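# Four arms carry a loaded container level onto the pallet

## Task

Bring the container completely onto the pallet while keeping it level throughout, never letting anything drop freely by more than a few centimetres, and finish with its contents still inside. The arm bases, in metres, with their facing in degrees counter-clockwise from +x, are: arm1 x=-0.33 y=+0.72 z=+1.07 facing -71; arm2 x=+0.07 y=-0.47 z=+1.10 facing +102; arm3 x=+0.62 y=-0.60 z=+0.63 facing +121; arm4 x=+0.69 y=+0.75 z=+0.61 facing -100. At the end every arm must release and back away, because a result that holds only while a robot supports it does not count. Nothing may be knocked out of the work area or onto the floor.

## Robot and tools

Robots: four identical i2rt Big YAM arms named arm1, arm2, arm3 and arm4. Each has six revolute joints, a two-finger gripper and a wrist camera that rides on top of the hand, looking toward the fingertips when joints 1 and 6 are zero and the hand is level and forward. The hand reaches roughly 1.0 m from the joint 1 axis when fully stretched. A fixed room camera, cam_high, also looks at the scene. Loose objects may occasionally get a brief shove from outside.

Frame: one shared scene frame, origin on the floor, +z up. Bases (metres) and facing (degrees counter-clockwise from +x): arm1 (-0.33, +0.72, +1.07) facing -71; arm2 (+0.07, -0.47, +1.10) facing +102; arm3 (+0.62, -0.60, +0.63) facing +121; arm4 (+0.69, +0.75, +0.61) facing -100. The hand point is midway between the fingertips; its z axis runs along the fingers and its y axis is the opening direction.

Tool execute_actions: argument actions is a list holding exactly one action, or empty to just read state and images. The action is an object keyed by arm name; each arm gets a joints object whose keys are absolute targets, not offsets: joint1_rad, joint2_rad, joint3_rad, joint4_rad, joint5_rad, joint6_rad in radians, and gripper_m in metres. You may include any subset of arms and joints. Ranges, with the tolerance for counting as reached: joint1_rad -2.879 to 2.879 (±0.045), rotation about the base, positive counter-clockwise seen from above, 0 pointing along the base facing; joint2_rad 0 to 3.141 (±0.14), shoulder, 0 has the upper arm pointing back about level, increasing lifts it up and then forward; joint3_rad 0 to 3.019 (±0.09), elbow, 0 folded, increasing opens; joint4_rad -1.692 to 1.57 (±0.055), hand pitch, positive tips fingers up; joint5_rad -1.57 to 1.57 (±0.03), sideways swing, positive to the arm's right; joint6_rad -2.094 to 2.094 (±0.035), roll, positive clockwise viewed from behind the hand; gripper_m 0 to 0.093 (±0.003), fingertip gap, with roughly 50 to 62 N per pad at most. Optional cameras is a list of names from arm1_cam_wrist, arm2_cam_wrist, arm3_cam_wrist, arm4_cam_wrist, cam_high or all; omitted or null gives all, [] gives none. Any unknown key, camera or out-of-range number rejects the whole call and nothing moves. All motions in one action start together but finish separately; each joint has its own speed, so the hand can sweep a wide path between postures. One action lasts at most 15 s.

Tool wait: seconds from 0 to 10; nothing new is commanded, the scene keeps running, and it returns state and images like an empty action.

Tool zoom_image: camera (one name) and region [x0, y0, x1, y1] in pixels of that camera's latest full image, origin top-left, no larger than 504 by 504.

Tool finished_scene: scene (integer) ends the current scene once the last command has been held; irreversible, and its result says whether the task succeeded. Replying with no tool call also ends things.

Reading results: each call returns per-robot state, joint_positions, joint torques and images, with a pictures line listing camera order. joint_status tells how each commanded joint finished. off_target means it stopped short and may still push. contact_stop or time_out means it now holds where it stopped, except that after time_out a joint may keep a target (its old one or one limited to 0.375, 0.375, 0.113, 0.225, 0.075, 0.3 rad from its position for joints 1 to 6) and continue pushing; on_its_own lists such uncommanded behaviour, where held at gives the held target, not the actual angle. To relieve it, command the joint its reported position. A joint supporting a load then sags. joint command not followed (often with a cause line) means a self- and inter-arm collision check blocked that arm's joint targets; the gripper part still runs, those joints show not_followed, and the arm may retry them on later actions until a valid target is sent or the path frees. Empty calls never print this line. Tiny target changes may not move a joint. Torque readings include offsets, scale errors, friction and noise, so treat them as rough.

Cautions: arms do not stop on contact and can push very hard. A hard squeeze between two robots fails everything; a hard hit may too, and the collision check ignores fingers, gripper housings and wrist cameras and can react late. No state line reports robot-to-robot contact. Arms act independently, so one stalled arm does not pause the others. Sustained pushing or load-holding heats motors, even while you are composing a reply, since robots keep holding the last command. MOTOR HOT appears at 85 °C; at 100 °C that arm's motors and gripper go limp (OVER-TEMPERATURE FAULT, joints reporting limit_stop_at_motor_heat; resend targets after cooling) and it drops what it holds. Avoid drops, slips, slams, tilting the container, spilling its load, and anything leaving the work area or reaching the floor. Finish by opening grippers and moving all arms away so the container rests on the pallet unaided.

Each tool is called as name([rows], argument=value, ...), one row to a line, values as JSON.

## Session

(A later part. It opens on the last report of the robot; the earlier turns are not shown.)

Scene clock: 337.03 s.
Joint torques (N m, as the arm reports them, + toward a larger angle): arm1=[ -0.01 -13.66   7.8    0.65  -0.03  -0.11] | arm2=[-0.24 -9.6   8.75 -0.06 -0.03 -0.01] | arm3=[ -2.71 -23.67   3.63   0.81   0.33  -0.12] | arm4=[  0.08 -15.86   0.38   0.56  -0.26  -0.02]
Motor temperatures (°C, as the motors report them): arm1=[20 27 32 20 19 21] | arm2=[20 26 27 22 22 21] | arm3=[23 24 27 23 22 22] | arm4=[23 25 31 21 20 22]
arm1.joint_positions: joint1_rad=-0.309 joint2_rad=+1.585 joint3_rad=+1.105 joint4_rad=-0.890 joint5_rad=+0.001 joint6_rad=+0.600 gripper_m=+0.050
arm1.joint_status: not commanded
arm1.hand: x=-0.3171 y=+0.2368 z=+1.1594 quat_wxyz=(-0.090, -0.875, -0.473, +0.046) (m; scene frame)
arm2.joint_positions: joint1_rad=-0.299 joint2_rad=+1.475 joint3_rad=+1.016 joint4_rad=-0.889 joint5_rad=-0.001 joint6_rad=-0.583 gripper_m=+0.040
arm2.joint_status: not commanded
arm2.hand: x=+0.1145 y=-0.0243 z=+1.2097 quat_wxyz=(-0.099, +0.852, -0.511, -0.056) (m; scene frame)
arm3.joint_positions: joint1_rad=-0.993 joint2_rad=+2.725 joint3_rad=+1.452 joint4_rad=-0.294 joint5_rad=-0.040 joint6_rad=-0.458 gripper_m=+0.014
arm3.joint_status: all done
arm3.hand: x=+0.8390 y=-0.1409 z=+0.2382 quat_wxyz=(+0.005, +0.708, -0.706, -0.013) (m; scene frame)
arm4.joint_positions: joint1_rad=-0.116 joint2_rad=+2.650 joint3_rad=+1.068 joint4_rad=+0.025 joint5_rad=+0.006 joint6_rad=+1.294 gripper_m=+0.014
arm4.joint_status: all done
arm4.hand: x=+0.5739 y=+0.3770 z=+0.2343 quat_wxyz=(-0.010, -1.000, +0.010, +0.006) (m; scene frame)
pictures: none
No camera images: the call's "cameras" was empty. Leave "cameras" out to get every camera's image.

execute_actions([
  {"arm3":{"joints":{"joint2_rad":2.73,"joint3_rad":1.465}},"arm4":{"joints":{"joint2_rad":2.67,"joint3_rad":1.09,"joint4_rad":0.035}}},
], cameras=[])

execute_actions([
  {"arm3":{"joints":{"gripper_m":0.07}},"arm4":{"joints":{"gripper_m":0.07}}},
], cameras=["cam_high","arm3_cam_wrist","arm4_cam_wrist"])

execute_actions([
  {"arm3":{"joints":{"joint2_rad":2.56,"joint3_rad":1.345,"joint4_rad":-0.34}},"arm4":{"joints":{"joint2_rad":2.50,"joint3_rad":0.965,"joint4_rad":-0.045}}},
], cameras=[])

execute_actions([
  {"arm3":{"joints":{"joint2_rad":1.9,"joint3_rad":1.0,"joint4_rad":-0.65}},"arm4":{"joints":{"joint2_rad":1.8,"joint3_rad":0.8,"joint4_rad":-0.55}}},
], cameras=["cam_high","arm3_cam_wrist","arm4_cam_wrist"])

Scene clock: 345.70 s.
Joint torques (N m, as the arm reports them, + toward a larger angle): arm1=[ -0.07 -13.6    7.81   0.68  -0.03  -0.1 ] | arm2=[-0.18 -9.6   8.75 -0.06 -0.02 -0.01] | arm3=[ -2.7  -22.01   2.98   0.82   0.35  -0.14] | arm4=[  0.25 -13.89   1.44   0.69  -0.22  -0.02]
Motor temperatures (°C, as the motors report them): arm1=[20 27 32 20 19 21] | arm2=[20 26 27 22 22 21] | arm3=[23 24 27 23 22 22] | arm4=[23 25 30 21 20 22]
arm1.joint_positions: joint1_rad=-0.309 joint2_rad=+1.585 joint3_rad=+1.105 joint4_rad=-0.890 joint5_rad=+0.001 joint6_rad=+0.600 gripper_m=+0.050
arm1.joint_status: not commanded
arm1.hand: x=-0.3171 y=+0.2368 z=+1.1594 quat_wxyz=(-0.090, -0.875, -0.473, +0.046) (m; scene frame)
arm2.joint_positions: joint1_rad=-0.299 joint2_rad=+1.475 joint3_rad=+1.016 joint4_rad=-0.889 joint5_rad=-0.001 joint6_rad=-0.583 gripper_m=+0.040
arm2.joint_status: not commanded
arm2.hand: x=+0.1145 y=-0.0243 z=+1.2097 quat_wxyz=(-0.099, +0.852, -0.511, -0.056) (m; scene frame)
arm3.joint_positions: joint1_rad=-0.993 joint2_rad=+2.726 joint3_rad=+1.452 joint4_rad=-0.294 joint5_rad=-0.040 joint6_rad=-0.458 gripper_m=+0.014
arm3.joint_status: all done
arm3.hand: x=+0.8386 y=-0.1416 z=+0.2375 quat_wxyz=(+0.005, +0.708, -0.706, -0.013) (m; scene frame)
arm4.joint_positions: joint1_rad=-0.116 joint2_rad=+2.665 joint3_rad=+1.078 joint4_rad=+0.028 joint5_rad=+0.005 joint6_rad=+1.294 gripper_m=+0.014
arm4.joint_status: all done
arm4.hand: x=+0.5741 y=+0.3773 z=+0.2290 quat_wxyz=(-0.009, -1.000, +0.010, +0.006) (m; scene frame)
pictures: none
No camera images: the call's "cameras" was empty. Leave "cameras" out to get every camera's image.

Scene clock: 346.37 s.
Joint torques (N m, as the arm reports them, + toward a larger angle): arm1=[  0.   -13.53   7.82   0.68  -0.02  -0.11] | arm2=[-0.27 -9.59  8.75 -0.06 -0.02 -0.02] | arm3=[ -2.53 -22.51   2.94   0.94   0.12  -0.14] | arm4=[  0.32 -13.73   0.72   0.68  -0.21  -0.02]
Motor temperatures (°C, as the motors report them): arm1=[20 27 32 20 19 21] | arm2=[20 26 27 22 22 21] | arm3=[23 24 27 23 22 22] | arm4=[23 25 30 21 20 22]
arm1.joint_positions: joint1_rad=-0.309 joint2_rad=+1.585 joint3_rad=+1.105 joint4_rad=-0.890 joint5_rad=+0.001 joint6_rad=+0.600 gripper_m=+0.050
arm1.joint_status: not commanded
arm1.hand: x=-0.3171 y=+0.2368 z=+1.1594 quat_wxyz=(-0.090, -0.875, -0.473, +0.046) (m; scene frame)
arm2.joint_positions: joint1_rad=-0.299 joint2_rad=+1.475 joint3_rad=+1.016 joint4_rad=-0.889 joint5_rad=-0.001 joint6_rad=-0.583 gripper_m=+0.040
arm2.joint_status: not commanded
arm2.hand: x=+0.1145 y=-0.0243 z=+1.2097 quat_wxyz=(-0.099, +0.852, -0.511, -0.056) (m; scene frame)
arm3.joint_positions: joint1_rad=-0.993 joint2_rad=+2.726 joint3_rad=+1.452 joint4_rad=-0.294 joint5_rad=-0.035 joint6_rad=-0.458 gripper_m=+0.070
arm3.joint_status: all done
arm3.hand: x=+0.8394 y=-0.1420 z=+0.2375 quat_wxyz=(+0.005, +0.708, -0.706, -0.010) (m; scene frame)
arm4.joint_positions: joint1_rad=-0.117 joint2_rad=+2.665 joint3_rad=+1.086 joint4_rad=+0.028 joint5_rad=+0.005 joint6_rad=+1.294 gripper_m=+0.070
arm4.joint_status: all done
arm4.hand: x=+0.5722 y=+0.3724 z=+0.2290 quat_wxyz=(-0.013, -1.000, +0.011, +0.007) (m; scene frame)
pictures: arm3_cam_wrist, arm4_cam_wrist, cam_high
Images, in order (width x height): arm3_cam_wrist 504x504, arm4_cam_wrist 504x504, cam_high 504x504.

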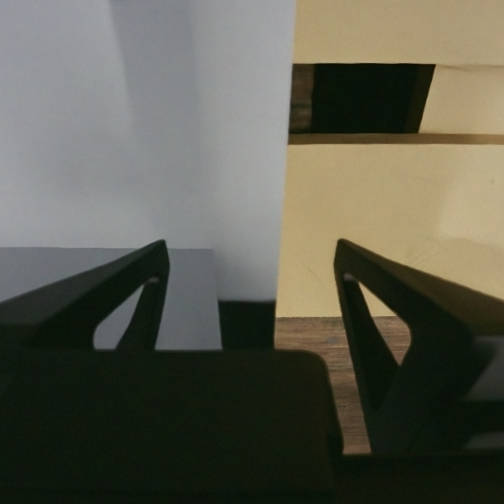

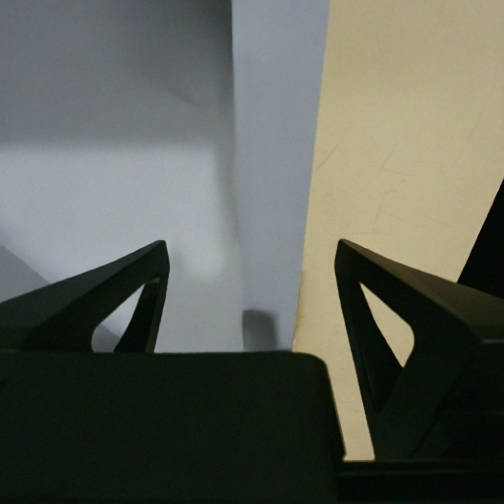

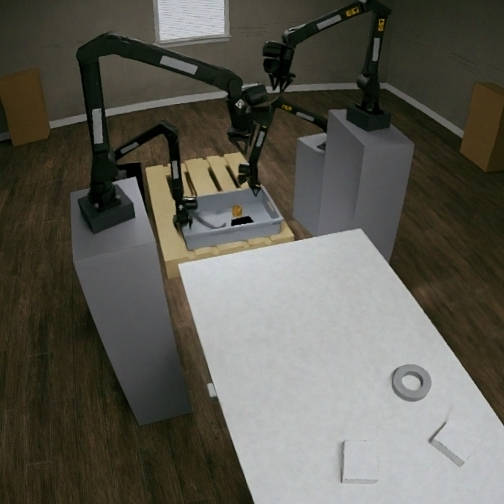

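Scene clock: 347.57 s.
Joint torques (N m, as the arm reports them, + toward a larger angle): arm1=[ -0.07 -13.51   7.81   0.68  -0.02  -0.11] | arm2=[-0.18 -9.67  8.74 -0.06 -0.03 -0.01] | arm3=[ -2.62 -23.4    2.93   0.19   0.11  -0.14] | arm4=[  0.41 -13.19   0.65   0.1   -0.1   -0.02]
Motor temperatures (°C, as the motors report them): arm1=[20 27 32 20 19 21] | arm2=[20 26 27 22 22 21] | arm3=[23 24 27 23 22 22] | arm4=[23 24 30 21 20 22]
arm1.joint_positions: joint1_rad=-0.309 joint2_rad=+1.585 joint3_rad=+1.105 joint4_rad=-0.890 joint5_rad=+0.001 joint6_rad=+0.600 gripper_m=+0.050
arm1.joint_status: not commanded
arm1.hand: x=-0.3171 y=+0.2368 z=+1.1594 quat_wxyz=(-0.090, -0.875, -0.473, +0.046) (m; scene frame)
arm2.joint_positions: joint1_rad=-0.299 joint2_rad=+1.475 joint3_rad=+1.016 joint4_rad=-0.889 joint5_rad=-0.001 joint6_rad=-0.583 gripper_m=+0.040
arm2.joint_status: not commanded
arm2.hand: x=+0.1145 y=-0.0243 z=+1.2097 quat_wxyz=(-0.099, +0.852, -0.511, -0.056) (m; scene frame)
arm3.joint_positions: joint1_rad=-0.993 joint2_rad=+2.574 joint3_rad=+1.337 joint4_rad=-0.334 joint5_rad=-0.035 joint6_rad=-0.458 gripper_m=+0.070
arm3.joint_status: all done
arm3.hand: x=+0.8365 y=-0.1462 z=+0.2975 quat_wxyz=(+0.006, +0.708, -0.706, -0.010) (m; scene frame)
arm4.joint_positions: joint1_rad=-0.118 joint2_rad=+2.490 joint3_rad=+0.967 joint4_rad=-0.035 joint5_rad=+0.002 joint6_rad=+1.294 gripper_m=+0.070
arm4.joint_status: all done
arm4.hand: x=+0.5743 y=+0.3784 z=+0.2915 quat_wxyz=(-0.010, -1.000, +0.011, +0.005) (m; scene frame)
pictures: none
No camera images: the call's "cameras" was empty. Leave "cameras" out to get every camera's image.

Scene clock: 348.90 s.
Joint torques (N m, as the arm reports them, + toward a larger angle): arm1=[ -0.04 -13.63   7.8    0.67  -0.02  -0.11] | arm2=[-0.2  -9.67  8.76 -0.05 -0.02 -0.01] | arm3=[ -2.37 -17.15   4.84   0.16   0.11  -0.15] | arm4=[  0.4  -10.14   6.38   0.05  -0.1   -0.02]
Motor temperatures (°C, as the motors report them): arm1=[20 27 32 20 19 21] | arm2=[20 26 27 22 22 21] | arm3=[23 24 27 23 22 22] | arm4=[23 24 30 21 20 22]
arm1.joint_positions: joint1_rad=-0.309 joint2_rad=+1.585 joint3_rad=+1.105 joint4_rad=-0.890 joint5_rad=+0.001 joint6_rad=+0.600 gripper_m=+0.050
arm1.joint_status: not commanded
arm1.hand: x=-0.3171 y=+0.2368 z=+1.1594 quat_wxyz=(-0.090, -0.875, -0.473, +0.046) (m; scene frame)
arm2.joint_positions: joint1_rad=-0.299 joint2_rad=+1.475 joint3_rad=+1.016 joint4_rad=-0.889 joint5_rad=-0.001 joint6_rad=-0.583 gripper_m=+0.040
arm2.joint_status: not commanded
arm2.hand: x=+0.1145 y=-0.0243 z=+1.2097 quat_wxyz=(-0.099, +0.852, -0.511, -0.056) (m; scene frame)
arm3.joint_positions: joint1_rad=-0.993 joint2_rad=+1.891 joint3_rad=+0.997 joint4_rad=-0.640 joint5_rad=-0.035 joint6_rad=-0.458 gripper_m=+0.070
arm3.joint_status: all done
arm3.hand: x=+0.8126 y=-0.1874 z=+0.5529 quat_wxyz=(-0.012, +0.708, -0.706, -0.016) (m; scene frame)
arm4.joint_positions: joint1_rad=-0.118 joint2_rad=+1.787 joint3_rad=+0.798 joint4_rad=-0.538 joint5_rad=+0.002 joint6_rad=+1.294 gripper_m=+0.070
arm4.joint_status: all done
arm4.hand: x=+0.5737 y=+0.3758 z=+0.5341 quat_wxyz=(-0.026, -1.000, +0.011, +0.009) (m; scene frame)
pictures: arm3_cam_wrist, arm4_cam_wrist, cam_high
Images, in order (width x height): arm3_cam_wrist 504x504, arm4_cam_wrist 504x504, cam_high 504x504.

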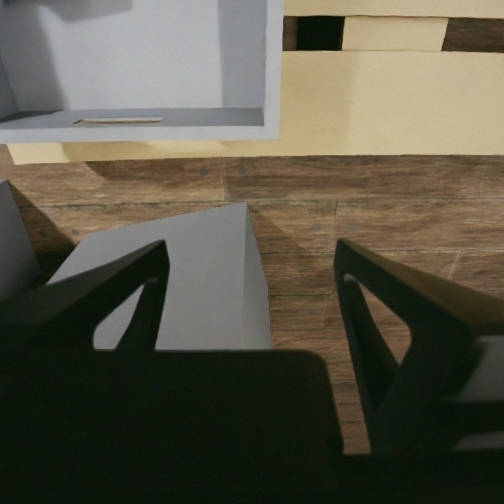

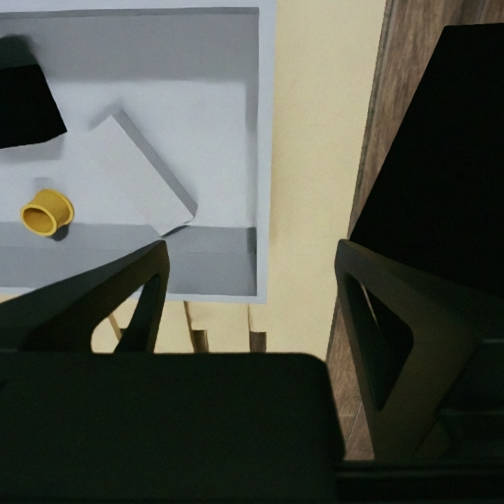

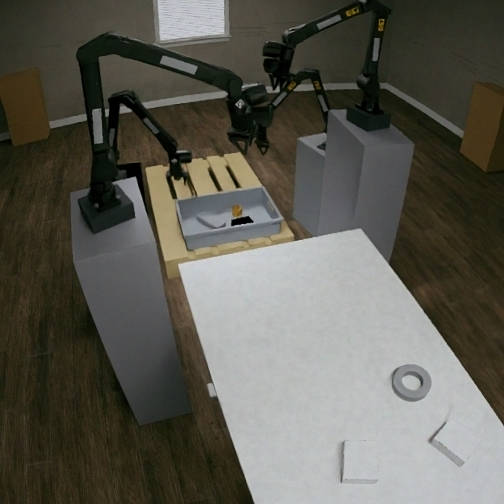

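execute_actions([
  {"arm3":{"joints":{"joint2_rad":1.4,"joint3_rad":0.85,"joint4_rad":-0.95}},"arm4":{"joints":{"joint2_rad":1.3,"joint3_rad":0.75,"joint4_rad":-0.95}}},
], cameras=["cam_high"])

finished_scene(scene=2)

Scene clock: 355.87 s.
Joint torques (N m, as the arm reports them, + toward a larger angle): arm1=[ -0.04 -13.56   7.81   0.67  -0.03  -0.1 ] | arm2=[-0.22 -9.61  8.74 -0.04 -0.03 -0.02] | arm3=[ -2.16 -10.9    8.09   0.01   0.12  -0.14] | arm4=[ 0.39 -6.38 10.49  0.14 -0.1  -0.03]
Motor temperatures (°C, as the motors report them): arm1=[20 26 32 20 19 21] | arm2=[20 26 27 22 22 21] | arm3=[23 23 27 23 22 22] | arm4=[23 24 30 21 20 22]
arm1.joint_positions: joint1_rad=-0.309 joint2_rad=+1.585 joint3_rad=+1.105 joint4_rad=-0.890 joint5_rad=+0.001 joint6_rad=+0.600 gripper_m=+0.050
arm1.joint_status: not commanded
arm1.hand: x=-0.3171 y=+0.2368 z=+1.1594 quat_wxyz=(-0.090, -0.875, -0.473, +0.046) (m; scene frame)
arm2.joint_positions: joint1_rad=-0.299 joint2_rad=+1.475 joint3_rad=+1.016 joint4_rad=-0.889 joint5_rad=-0.001 joint6_rad=-0.583 gripper_m=+0.040
arm2.joint_status: not commanded
arm2.hand: x=+0.1145 y=-0.0243 z=+1.2097 quat_wxyz=(-0.099, +0.852, -0.511, -0.056) (m; scene frame)
arm3.joint_positions: joint1_rad=-0.993 joint2_rad=+1.391 joint3_rad=+0.829 joint4_rad=-0.940 joint5_rad=-0.035 joint6_rad=-0.458 gripper_m=+0.070
arm3.joint_status: all done
arm3.hand: x=+0.7705 y=-0.2692 z=+0.6948 quat_wxyz=(-0.027, +0.708, -0.705, -0.021) (m; scene frame)
arm4.joint_positions: joint1_rad=-0.118 joint2_rad=+1.289 joint3_rad=+0.740 joint4_rad=-0.937 joint5_rad=+0.002 joint6_rad=+1.294 gripper_m=+0.070
arm4.joint_status: all done
arm4.hand: x=+0.5925 y=+0.4364 z=+0.6813 quat_wxyz=(-0.045, -0.999, +0.011, +0.015) (m; scene frame)
pictures: cam_high
Images, in order (width x height): cam_high 504x504.

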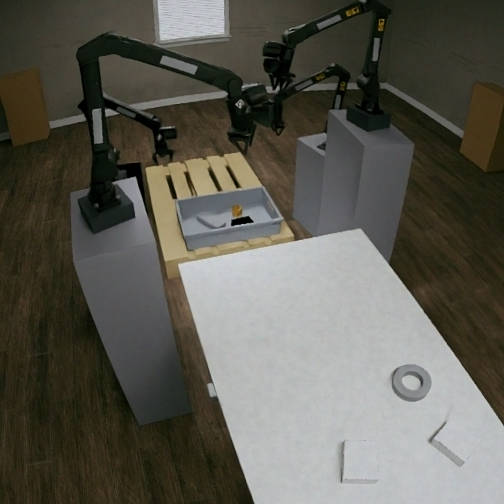

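The scene is finished: the task was done.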